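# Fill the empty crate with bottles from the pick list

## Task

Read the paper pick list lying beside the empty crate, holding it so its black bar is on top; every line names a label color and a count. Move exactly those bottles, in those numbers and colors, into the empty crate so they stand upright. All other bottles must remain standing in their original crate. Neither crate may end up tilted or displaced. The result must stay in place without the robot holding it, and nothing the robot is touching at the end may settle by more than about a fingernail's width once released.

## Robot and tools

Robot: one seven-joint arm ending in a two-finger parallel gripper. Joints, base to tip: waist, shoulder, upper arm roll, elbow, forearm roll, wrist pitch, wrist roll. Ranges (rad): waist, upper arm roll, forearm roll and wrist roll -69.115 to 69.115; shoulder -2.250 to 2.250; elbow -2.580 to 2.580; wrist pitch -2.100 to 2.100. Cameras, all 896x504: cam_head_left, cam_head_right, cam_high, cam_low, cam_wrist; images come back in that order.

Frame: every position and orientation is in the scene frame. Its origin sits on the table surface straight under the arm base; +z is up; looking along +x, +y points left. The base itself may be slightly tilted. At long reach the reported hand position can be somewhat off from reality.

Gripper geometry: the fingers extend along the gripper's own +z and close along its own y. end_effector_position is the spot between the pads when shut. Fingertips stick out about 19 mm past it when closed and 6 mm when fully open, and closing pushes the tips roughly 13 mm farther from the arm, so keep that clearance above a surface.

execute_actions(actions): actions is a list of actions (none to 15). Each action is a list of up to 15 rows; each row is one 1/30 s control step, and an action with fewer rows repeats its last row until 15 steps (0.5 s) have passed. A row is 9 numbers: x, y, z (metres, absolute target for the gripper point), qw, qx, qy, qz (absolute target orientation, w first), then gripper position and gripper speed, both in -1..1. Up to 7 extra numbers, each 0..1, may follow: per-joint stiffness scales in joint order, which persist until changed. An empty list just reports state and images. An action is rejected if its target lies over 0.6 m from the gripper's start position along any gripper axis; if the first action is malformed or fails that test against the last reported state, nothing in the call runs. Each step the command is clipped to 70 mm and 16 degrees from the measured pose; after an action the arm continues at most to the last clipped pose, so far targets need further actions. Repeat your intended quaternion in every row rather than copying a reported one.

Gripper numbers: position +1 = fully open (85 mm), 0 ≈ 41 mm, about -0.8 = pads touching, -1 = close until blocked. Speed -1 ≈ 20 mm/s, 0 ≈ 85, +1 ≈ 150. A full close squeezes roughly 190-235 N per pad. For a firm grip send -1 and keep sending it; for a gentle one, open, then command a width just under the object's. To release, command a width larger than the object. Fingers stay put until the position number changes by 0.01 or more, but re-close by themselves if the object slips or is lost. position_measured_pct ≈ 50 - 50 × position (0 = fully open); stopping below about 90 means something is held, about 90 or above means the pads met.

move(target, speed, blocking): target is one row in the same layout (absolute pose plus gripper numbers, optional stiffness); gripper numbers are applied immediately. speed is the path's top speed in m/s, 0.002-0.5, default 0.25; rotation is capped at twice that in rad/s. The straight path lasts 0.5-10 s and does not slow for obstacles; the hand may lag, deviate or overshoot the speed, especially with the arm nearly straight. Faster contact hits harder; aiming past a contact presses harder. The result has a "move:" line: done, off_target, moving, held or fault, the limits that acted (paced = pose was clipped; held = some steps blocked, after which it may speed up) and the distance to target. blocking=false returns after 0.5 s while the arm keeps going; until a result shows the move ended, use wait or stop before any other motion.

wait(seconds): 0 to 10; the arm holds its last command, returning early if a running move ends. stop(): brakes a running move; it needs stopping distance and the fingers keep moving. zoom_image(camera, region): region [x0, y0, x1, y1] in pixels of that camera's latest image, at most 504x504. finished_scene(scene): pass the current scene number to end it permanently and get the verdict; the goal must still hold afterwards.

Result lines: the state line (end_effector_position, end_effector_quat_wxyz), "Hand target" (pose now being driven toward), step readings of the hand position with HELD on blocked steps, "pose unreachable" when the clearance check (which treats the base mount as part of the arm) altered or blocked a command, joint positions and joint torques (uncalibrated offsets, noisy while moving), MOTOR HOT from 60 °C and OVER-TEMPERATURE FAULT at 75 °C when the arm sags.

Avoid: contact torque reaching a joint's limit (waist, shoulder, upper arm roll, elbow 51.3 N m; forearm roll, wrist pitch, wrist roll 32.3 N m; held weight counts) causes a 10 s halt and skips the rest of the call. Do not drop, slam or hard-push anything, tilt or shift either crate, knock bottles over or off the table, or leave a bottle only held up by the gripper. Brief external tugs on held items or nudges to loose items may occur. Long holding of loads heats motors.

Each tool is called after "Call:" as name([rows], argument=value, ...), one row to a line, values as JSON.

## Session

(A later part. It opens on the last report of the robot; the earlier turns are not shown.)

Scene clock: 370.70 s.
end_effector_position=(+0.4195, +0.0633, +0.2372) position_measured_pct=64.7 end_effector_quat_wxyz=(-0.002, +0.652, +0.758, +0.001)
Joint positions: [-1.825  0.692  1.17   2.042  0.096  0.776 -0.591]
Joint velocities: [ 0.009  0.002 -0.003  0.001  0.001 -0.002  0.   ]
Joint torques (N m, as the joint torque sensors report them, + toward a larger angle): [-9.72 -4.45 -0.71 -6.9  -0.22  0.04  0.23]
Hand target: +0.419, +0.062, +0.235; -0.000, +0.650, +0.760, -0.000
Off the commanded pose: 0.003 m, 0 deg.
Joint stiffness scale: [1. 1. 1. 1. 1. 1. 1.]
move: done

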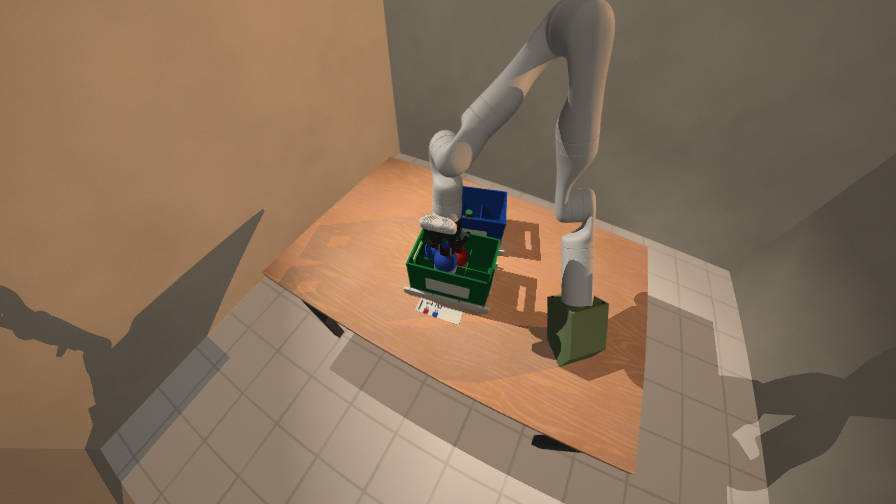

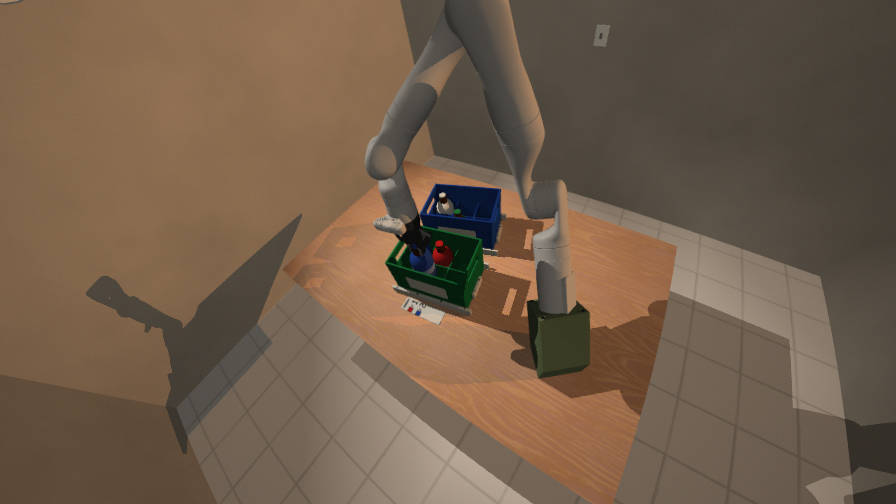

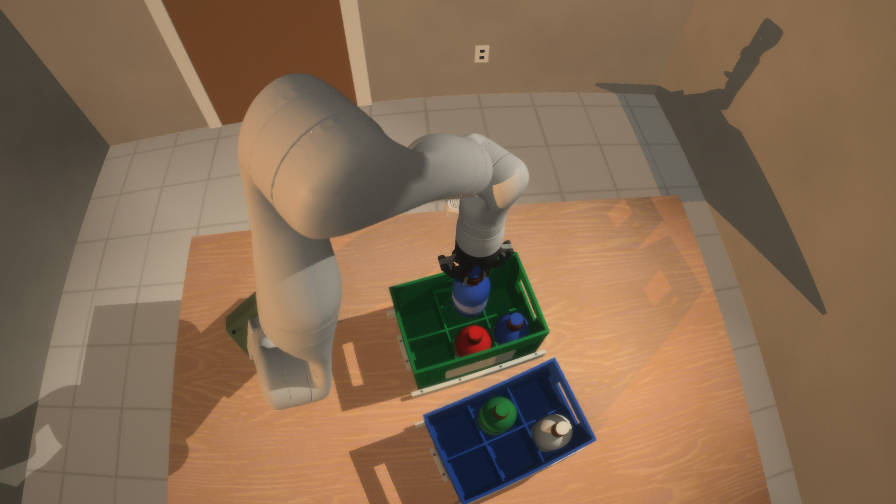

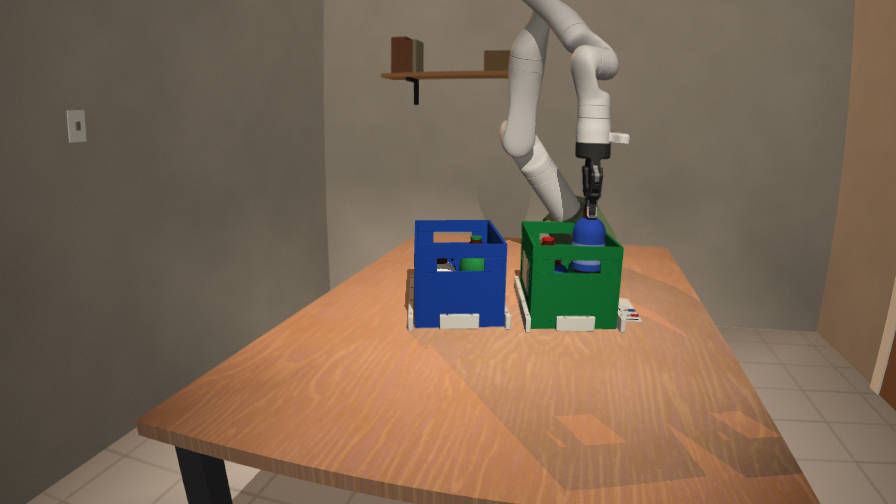

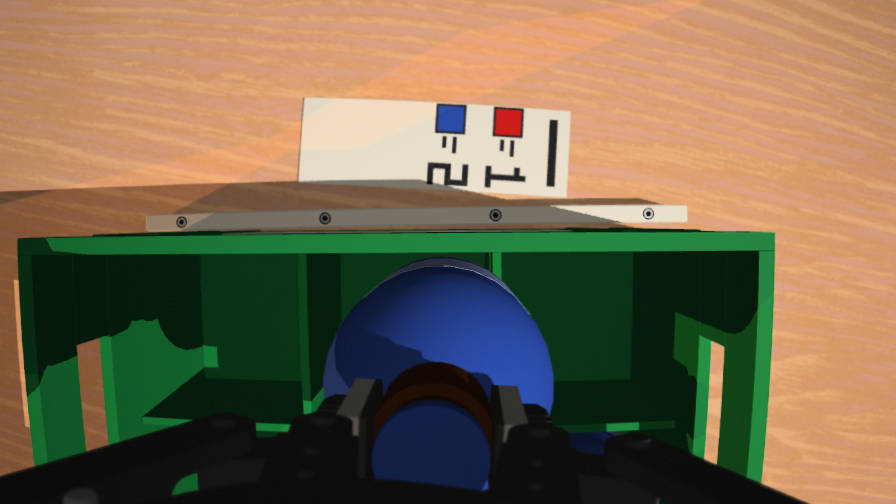

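Call:
move(target=[0.413,0.064,0.235,0,0.65,0.76,0,-1,0], speed=0.015)

Call:
move(target=[0.413,0.064,0.205,0,0.65,0.76,0,-1,0], speed=0.01)

Scene clock: 379.07 s.
end_effector_position=(+0.4165, +0.0636, +0.2362) position_measured_pct=64.7 end_effector_quat_wxyz=(+0.000, +0.650, +0.760, +0.001)
Joint positions: [-1.832  0.697  1.17   2.051  0.096  0.769 -0.591]
Joint velocities: [-0.005  0.004  0.     0.003  0.     0.     0.   ]
Joint torques (N m, as the joint torque sensors report them, + toward a larger angle): [-7.84 -3.42 -1.04 -4.11 -0.91  0.51  0.2 ]
Hand target: +0.413, +0.064, +0.235; -0.000, +0.650, +0.760, -0.000
Off the commanded pose: 0.004 m, 0 deg.
Joint stiffness scale: [1. 1. 1. 1. 1. 1. 1.]
move: off_target

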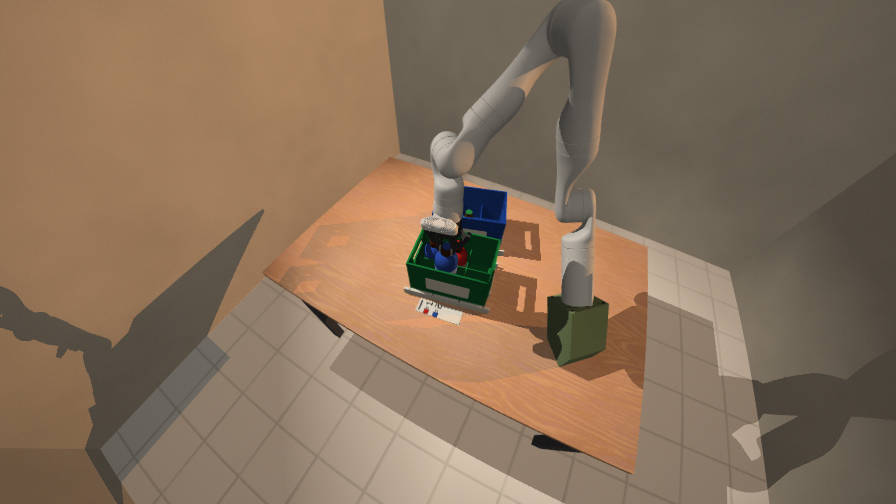

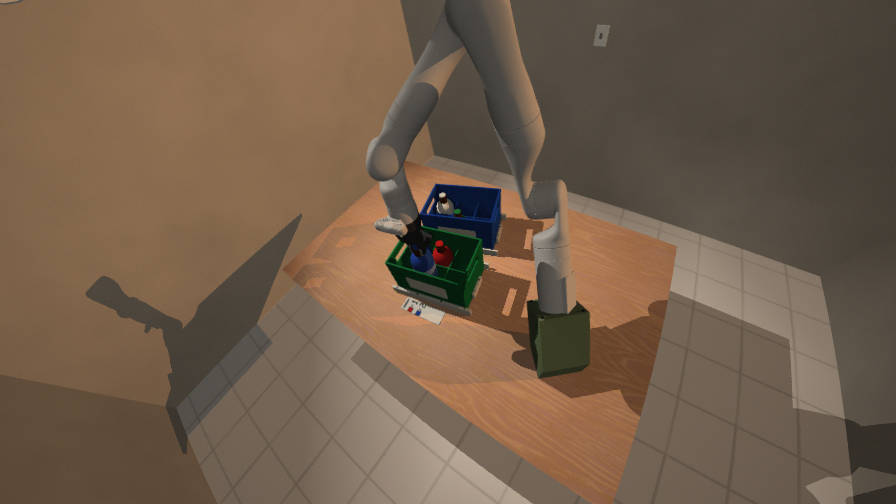

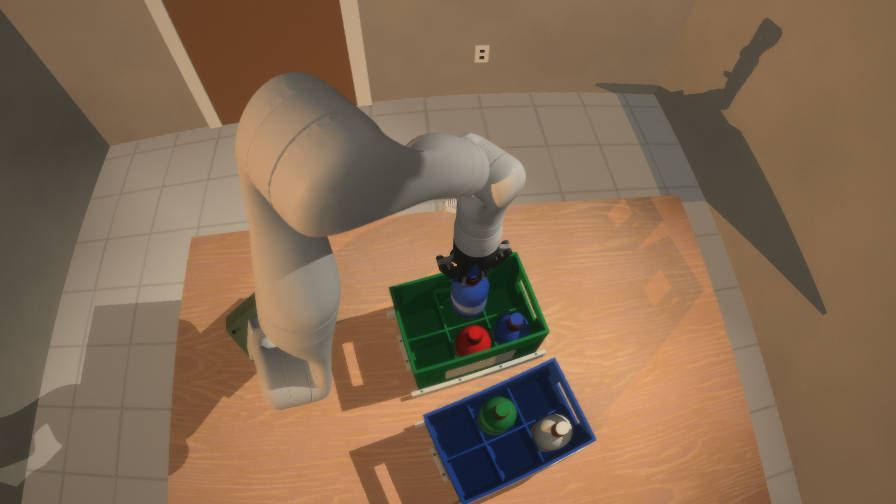

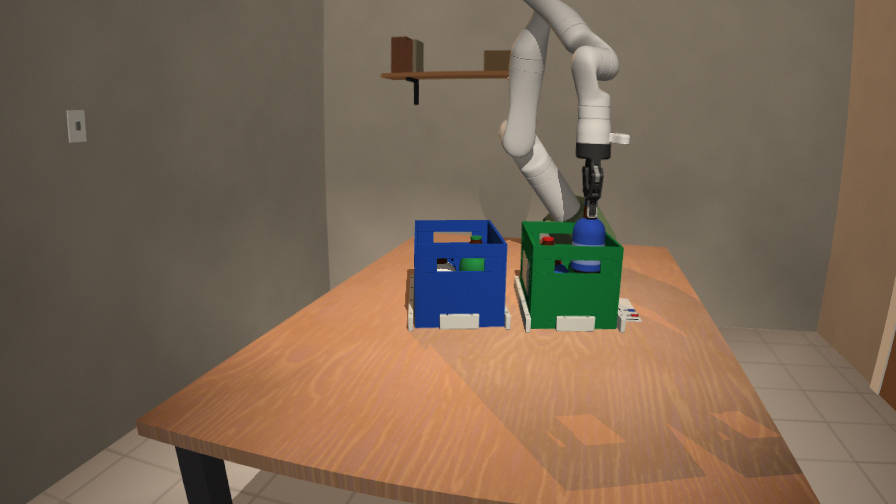

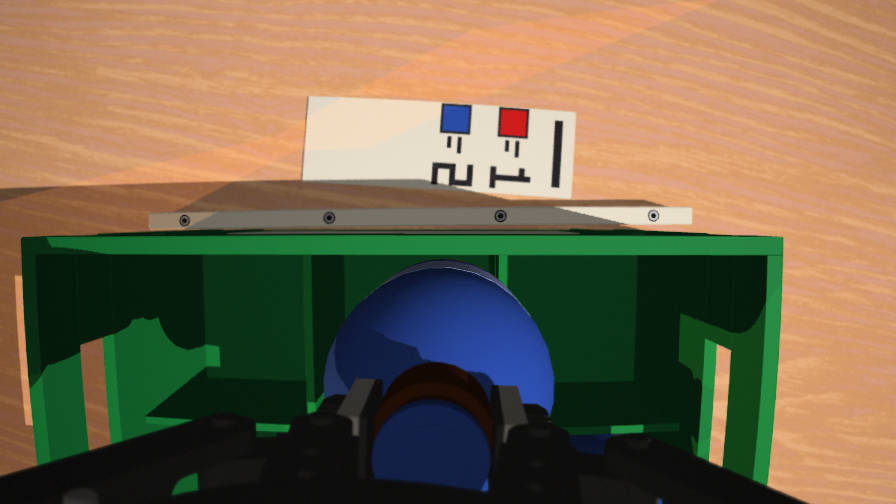

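Scene clock: 382.43 s.
end_effector_position=(+0.4131, +0.0743, +0.2311) position_measured_pct=64.7 end_effector_quat_wxyz=(-0.003, +0.638, +0.770, +0.009)
Joint positions: [-1.817  0.699  1.131  2.061  0.101  0.736 -0.591]
Joint velocities: [ 0.001 -0.001 -0.    -0.     0.002 -0.     0.   ]
Joint torques (N m, as the joint torque sensors report them, + toward a larger angle): [ 28.55  18.19  -4.59  13.15  -2.83 -14.89   0.39]
Hand target: +0.412, +0.062, +0.208; -0.000, +0.650, +0.760, -0.001
Off the commanded pose: 0.028 m, 2 deg.
Joint stiffness scale: [1. 1. 1. 1. 1. 1. 1.]
move: off_target

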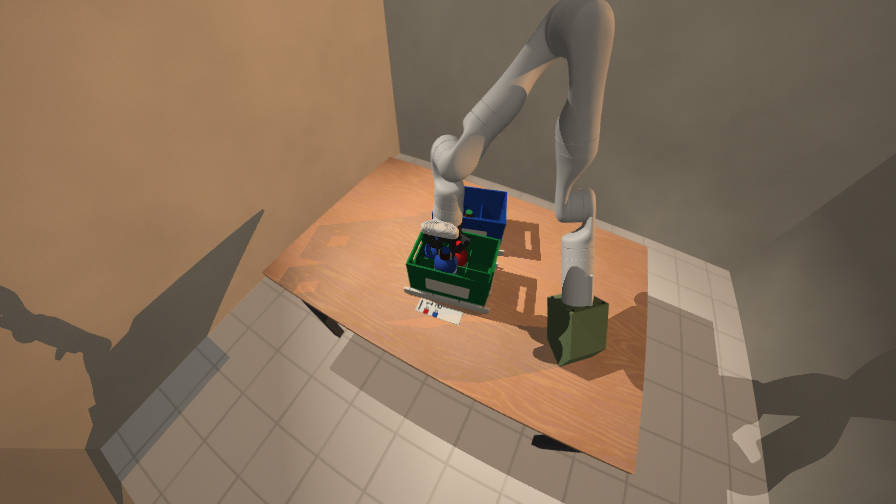

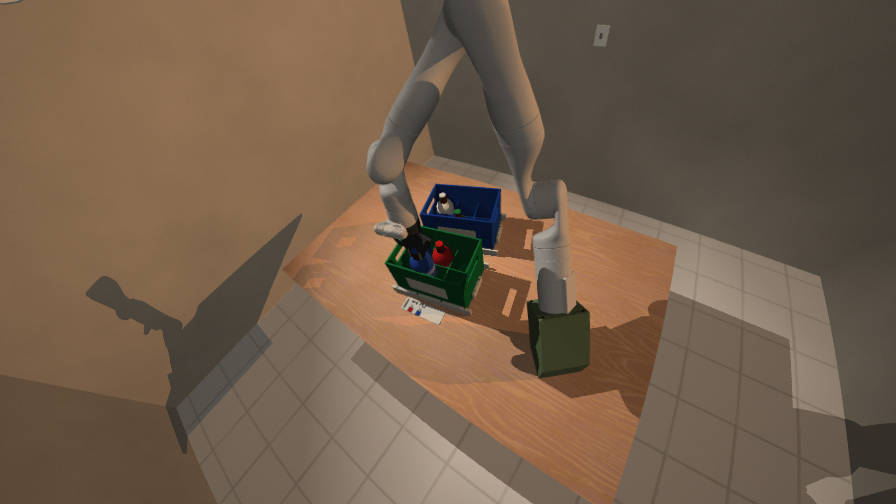

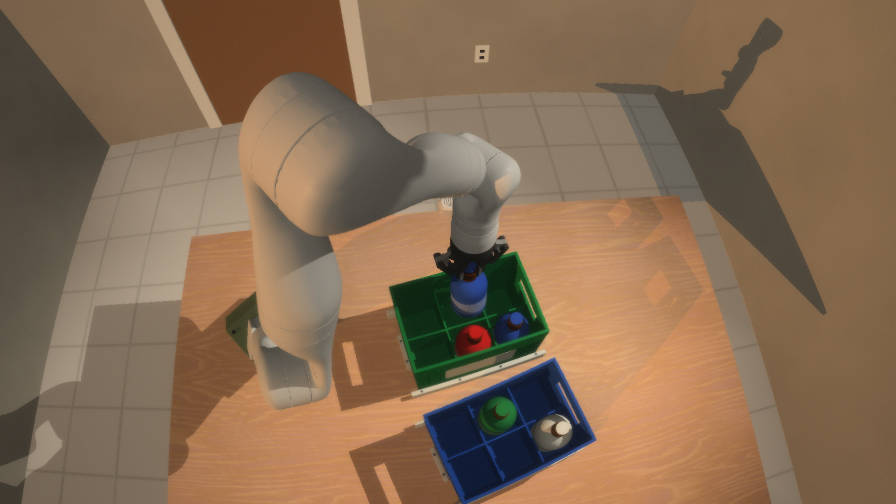

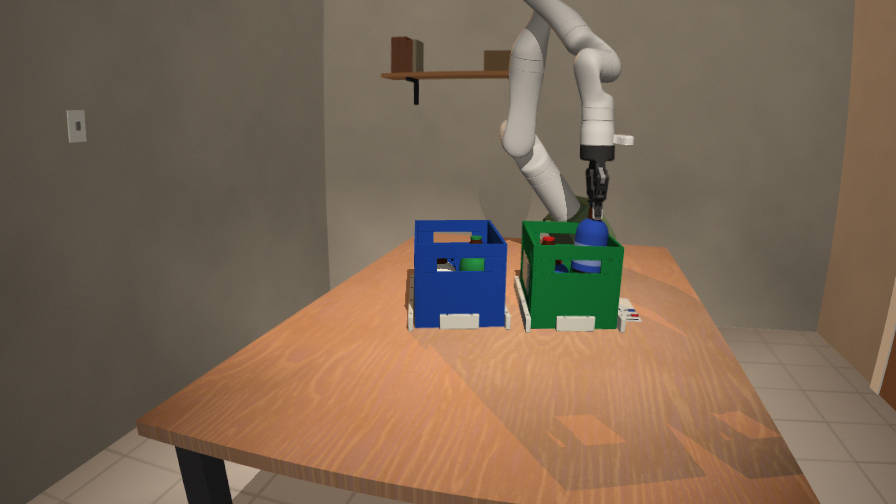

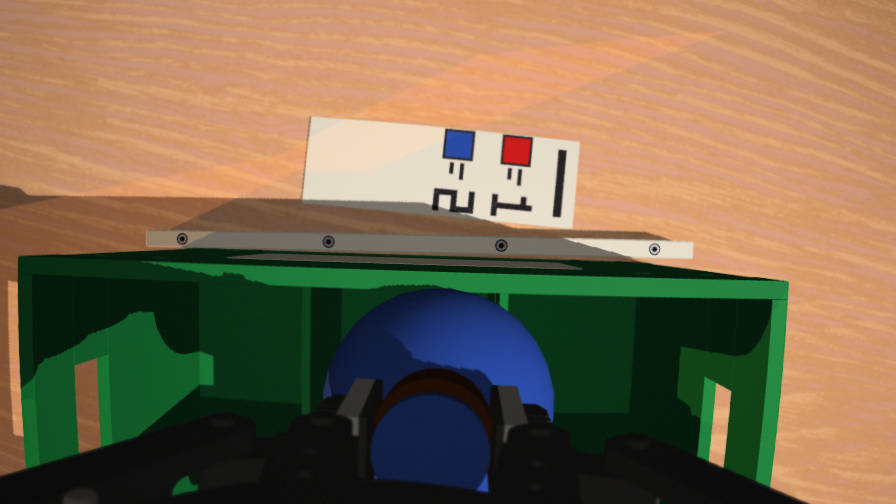

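Call:
move(target=[0.415,0.076,0.245,0,0.65,0.76,0,-1,0], speed=0.015)

Call:
move(target=[0.415,0.076,0.222,0,0.65,0.76,0,-1,0], speed=0.008)

Scene clock: 388.90 s.
end_effector_position=(+0.4148, +0.0738, +0.2431) position_measured_pct=64.7 end_effector_quat_wxyz=(+0.000, +0.645, +0.764, -0.001)
Joint positions: [-1.838  0.705  1.15   2.024  0.092  0.802 -0.601]
Joint velocities: [-0.005  0.004  0.005 -0.002 -0.004  0.003 -0.   ]
Joint torques (N m, as the joint torque sensors report them, + toward a larger angle): [-10.16  -4.48  -0.58  -7.46  -0.69  -0.2    0.06]
Hand target: +0.415, +0.076, +0.245; -0.000, +0.650, +0.760, +0.000
Off the commanded pose: 0.003 m, 1 deg.
Joint stiffness scale: [1. 1. 1. 1. 1. 1. 1.]
move: done

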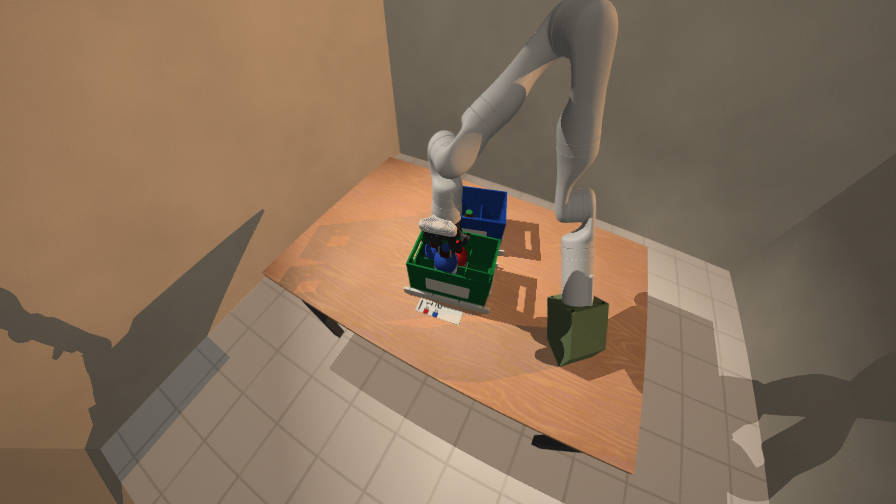

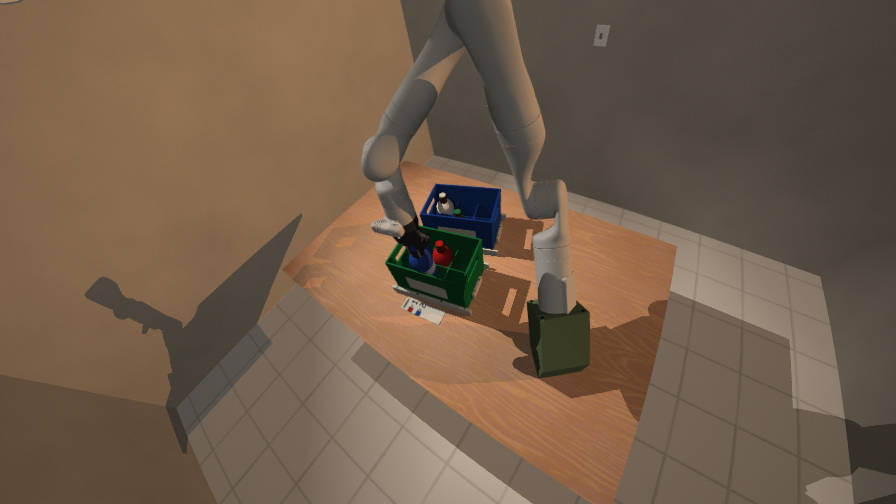

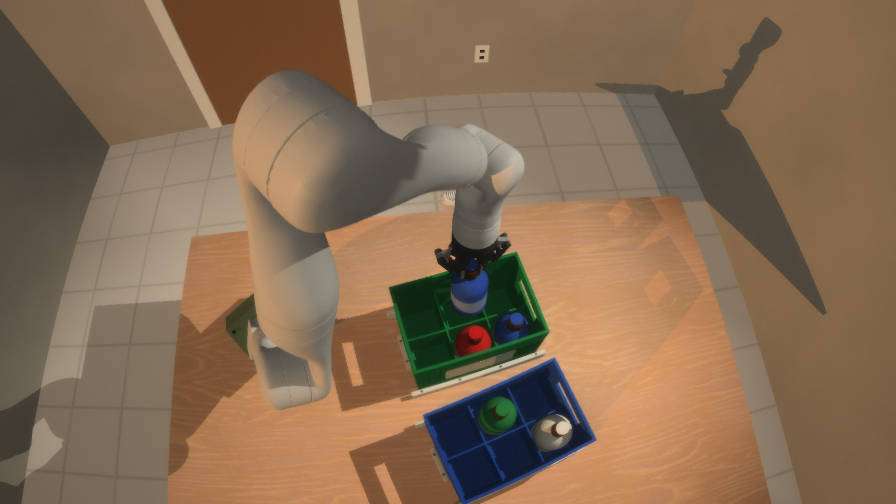

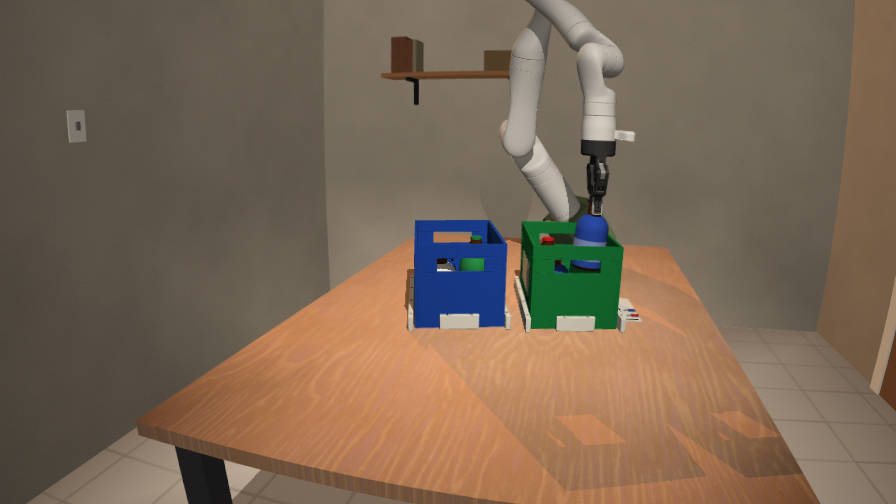

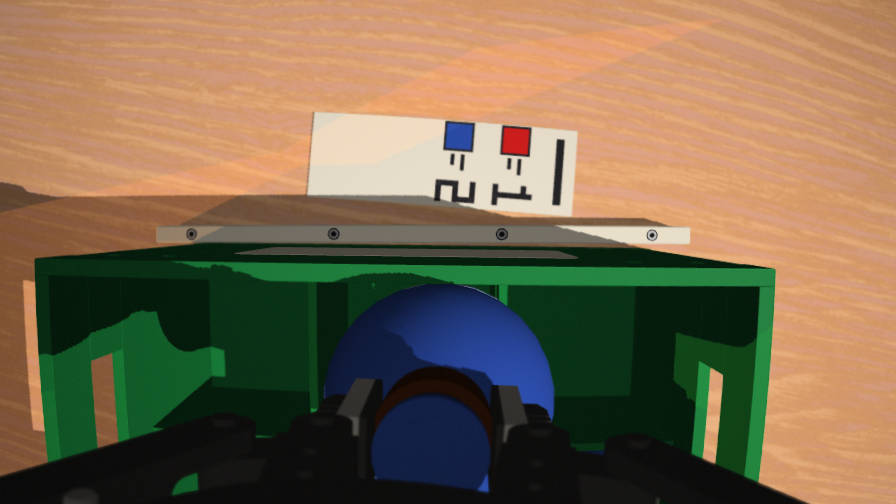

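Scene clock: 391.77 s.
end_effector_position=(+0.4158, +0.0759, +0.2336) position_measured_pct=64.7 end_effector_quat_wxyz=(+0.000, +0.644, +0.765, +0.000)
Joint positions: [-1.81   0.716  1.129  2.032  0.092  0.771 -0.601]
Joint velocities: [-0.    -0.    -0.002 -0.    -0.     0.    -0.   ]
Joint torques (N m, as the joint torque sensors report them, + toward a larger angle): [ 6.49  5.86 -5.27  1.96 -3.45 -8.13  0.05]
Hand target: +0.415, +0.076, +0.223; -0.000, +0.650, +0.760, -0.000
Off the commanded pose: 0.012 m, 1 deg.
Joint stiffness scale: [1. 1. 1. 1. 1. 1. 1.]
move: off_target

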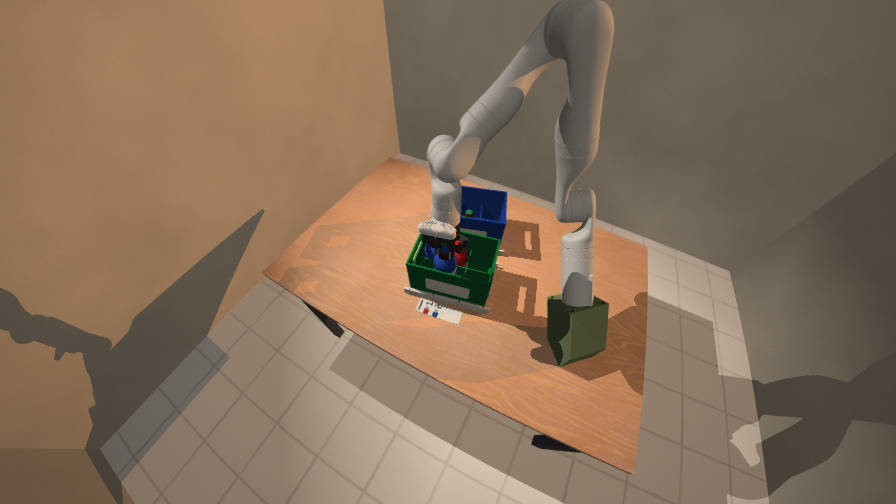

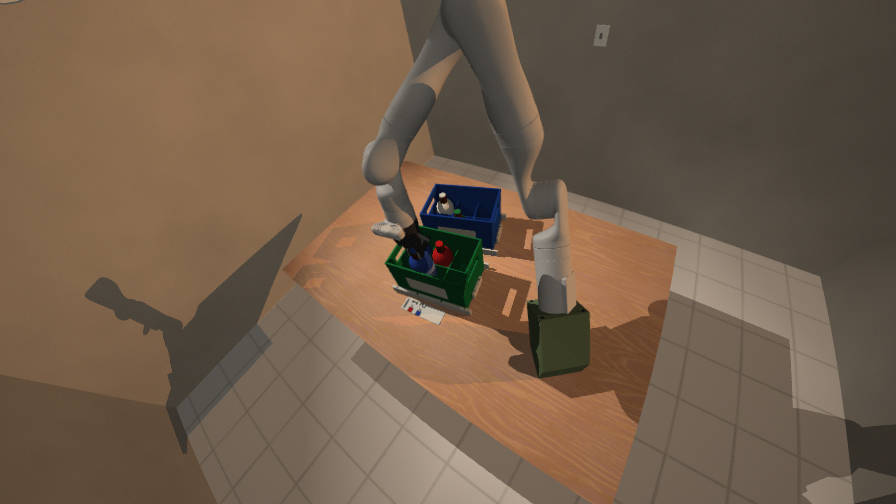

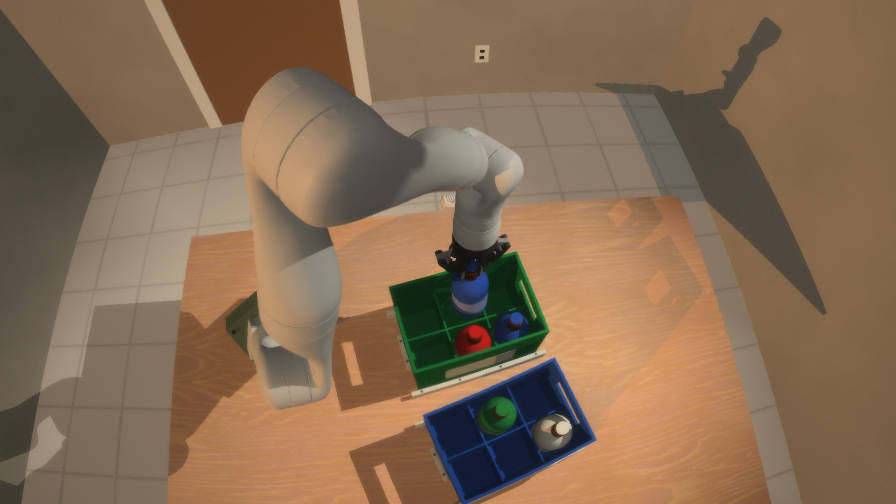

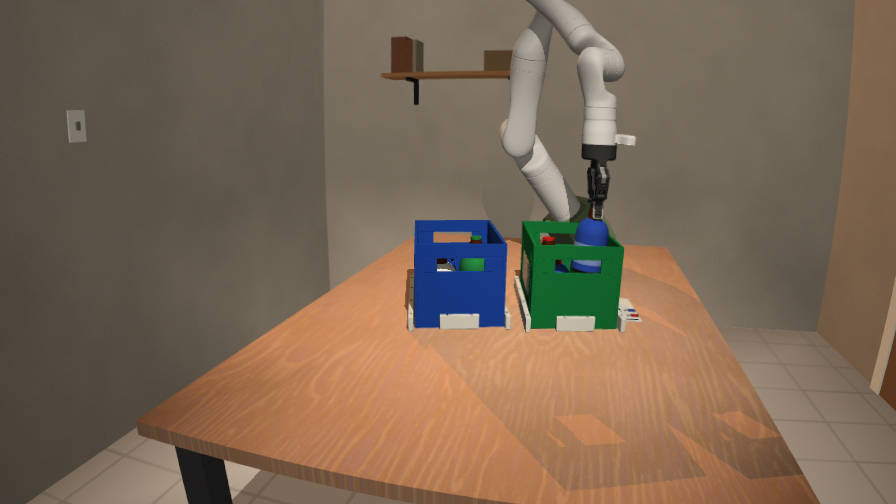

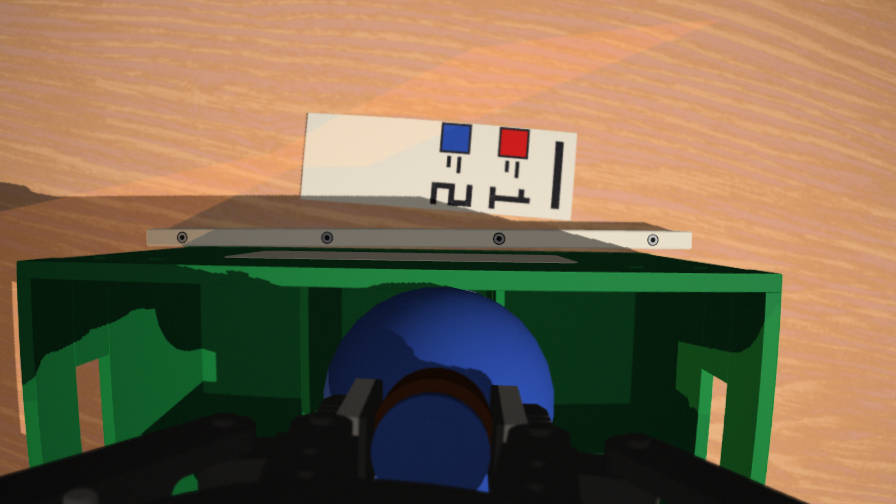

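Call:
move(target=[0.416,0.072,0.25,-0.034,0.649,0.759,0.04,-1,0], speed=0.015)

Call:
move(target=[0.416,0.072,0.222,-0.034,0.649,0.759,0.04,-1,0], speed=0.008)

Scene clock: 408.97 s.
end_effector_position=(+0.4156, +0.0686, +0.2487) position_measured_pct=64.7 end_effector_quat_wxyz=(-0.033, +0.651, +0.758, +0.033)
Joint positions: [-1.855  0.595  1.168  2.069  0.117  0.753 -0.601]
Joint velocities: [-0.002 -0.007 -0.002  0.001  0.004  0.    -0.   ]
Joint torques (N m, as the joint torque sensors report them, + toward a larger angle): [-10.69  -3.47  -3.01  -8.82  -1.51  -1.15   0.03]
Hand target: +0.416, +0.072, +0.250; -0.034, +0.649, +0.759, +0.040
Off the commanded pose: 0.004 m, 1 deg.
Joint stiffness scale: [1. 1. 1. 1. 1. 1. 1.]
move: off_target

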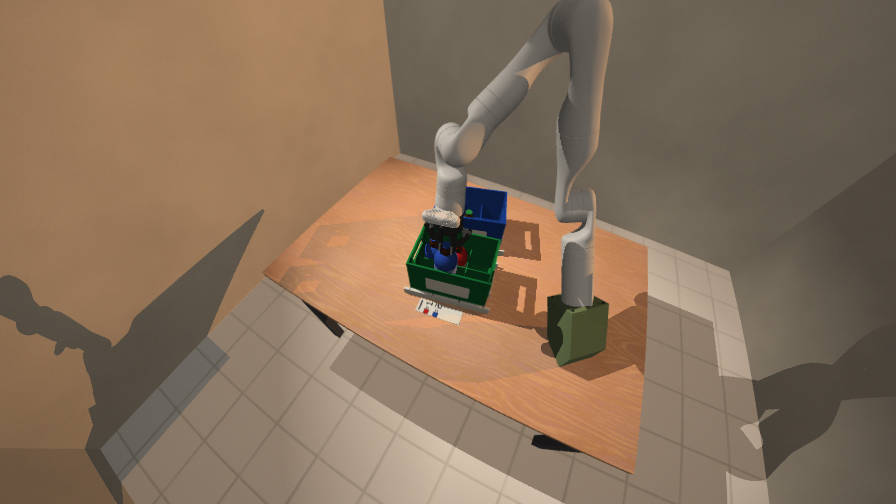

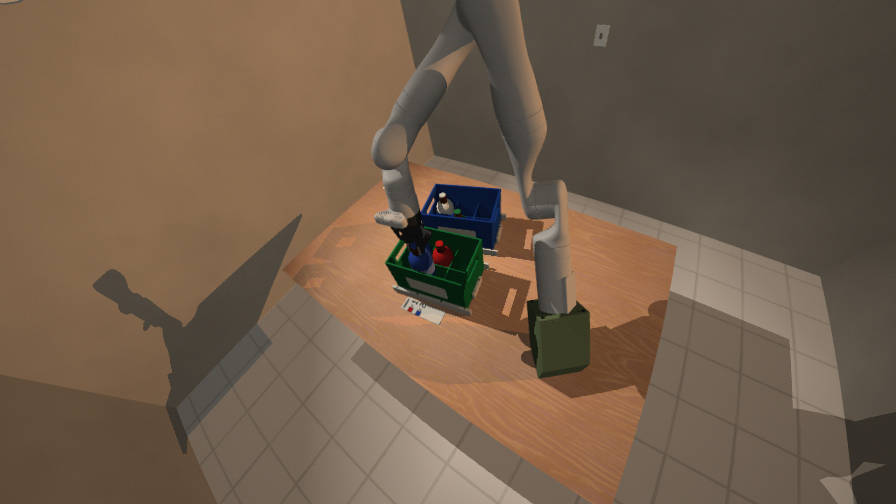

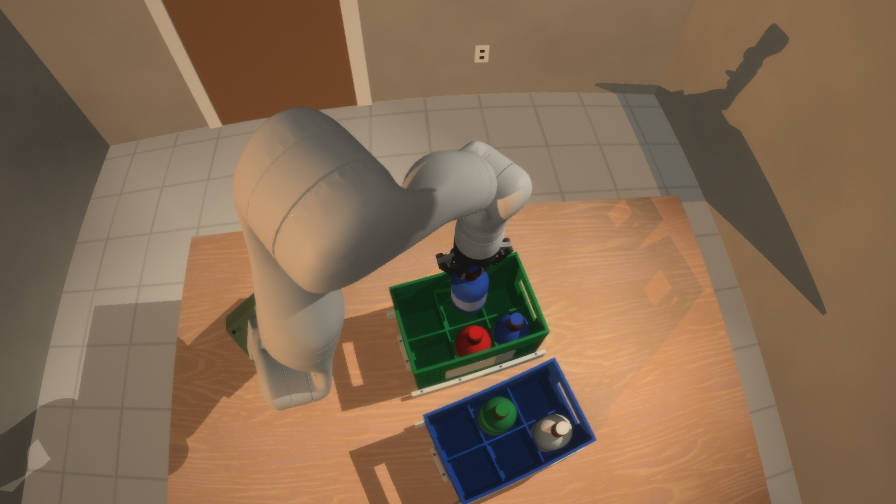

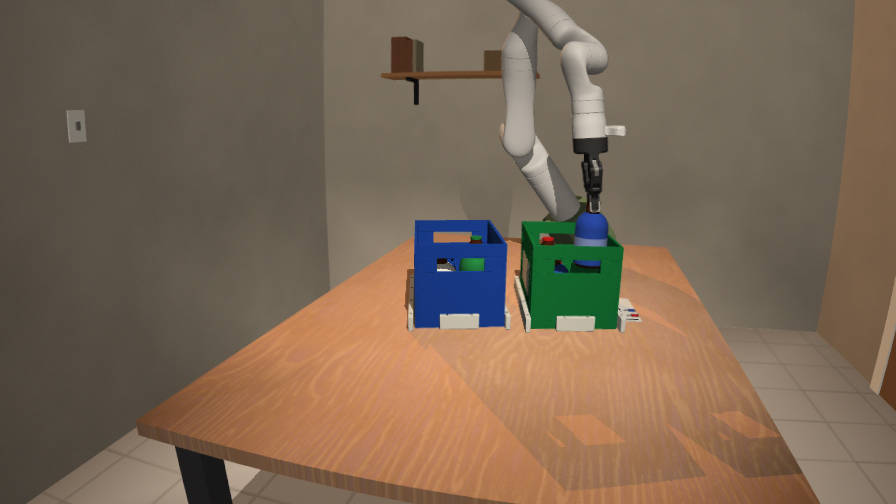

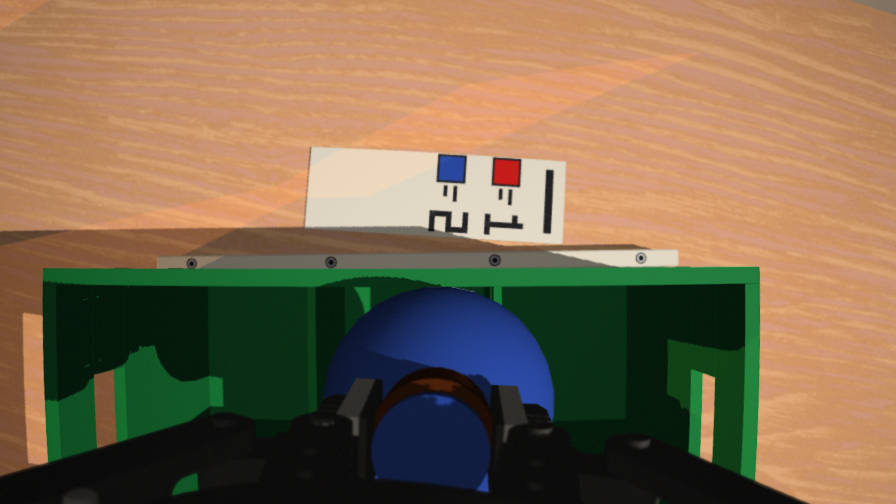

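Scene clock: 412.53 s.
end_effector_position=(+0.4147, +0.0743, +0.2338) position_measured_pct=64.7 end_effector_quat_wxyz=(-0.036, +0.644, +0.763, +0.039)
Joint positions: [-1.803  0.601  1.116  2.092  0.126  0.692 -0.601]
Joint velocities: [ 0.002 -0.003 -0.001 -0.     0.001 -0.001  0.   ]
Joint torques (N m, as the joint torque sensors report them, + toward a larger angle): [ 9.2   9.34 -3.49  2.95 -1.89 -9.65  0.32]
Hand target: +0.416, +0.072, +0.223; -0.034, +0.649, +0.759, +0.040
Off the commanded pose: 0.012 m, 1 deg.
Joint stiffness scale: [1. 1. 1. 1. 1. 1. 1.]
move: off_target

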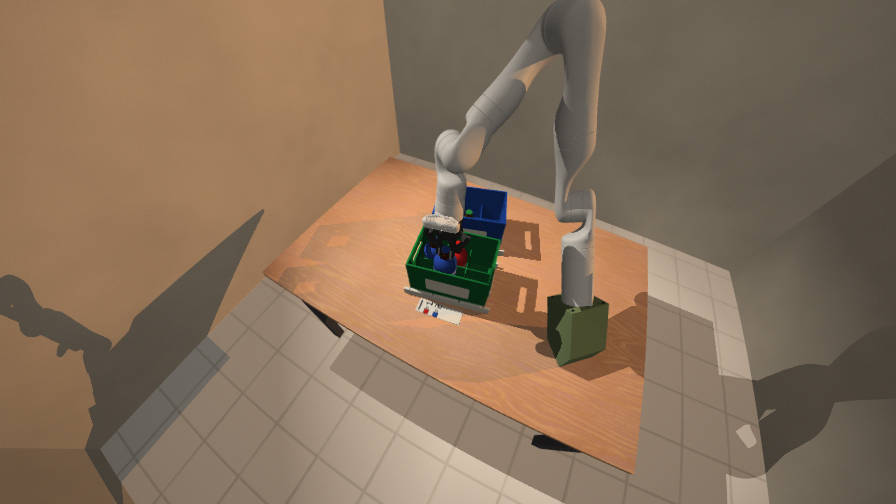

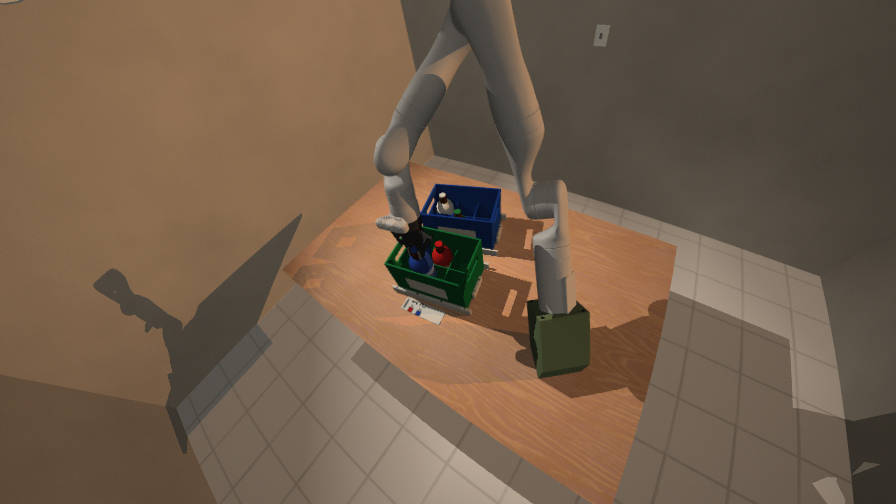

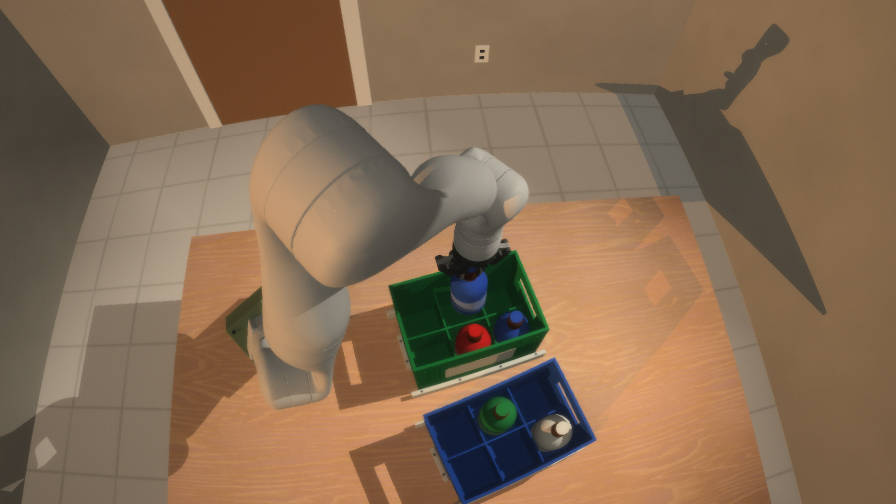

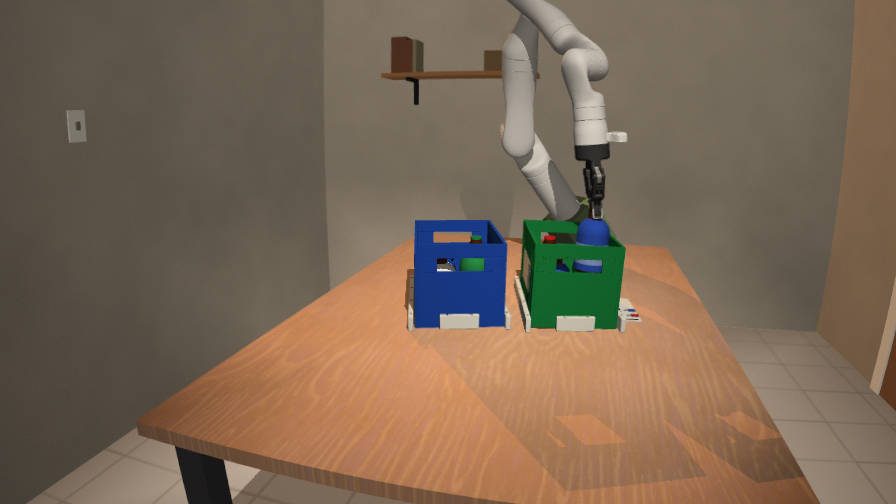

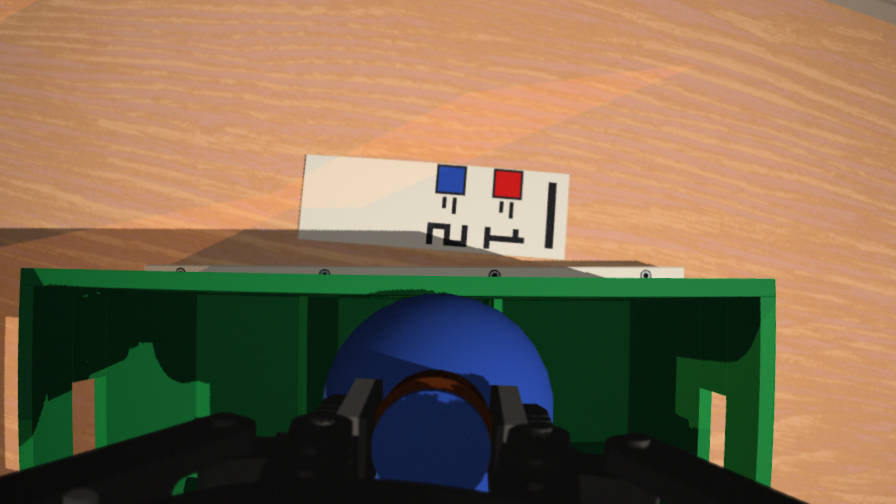

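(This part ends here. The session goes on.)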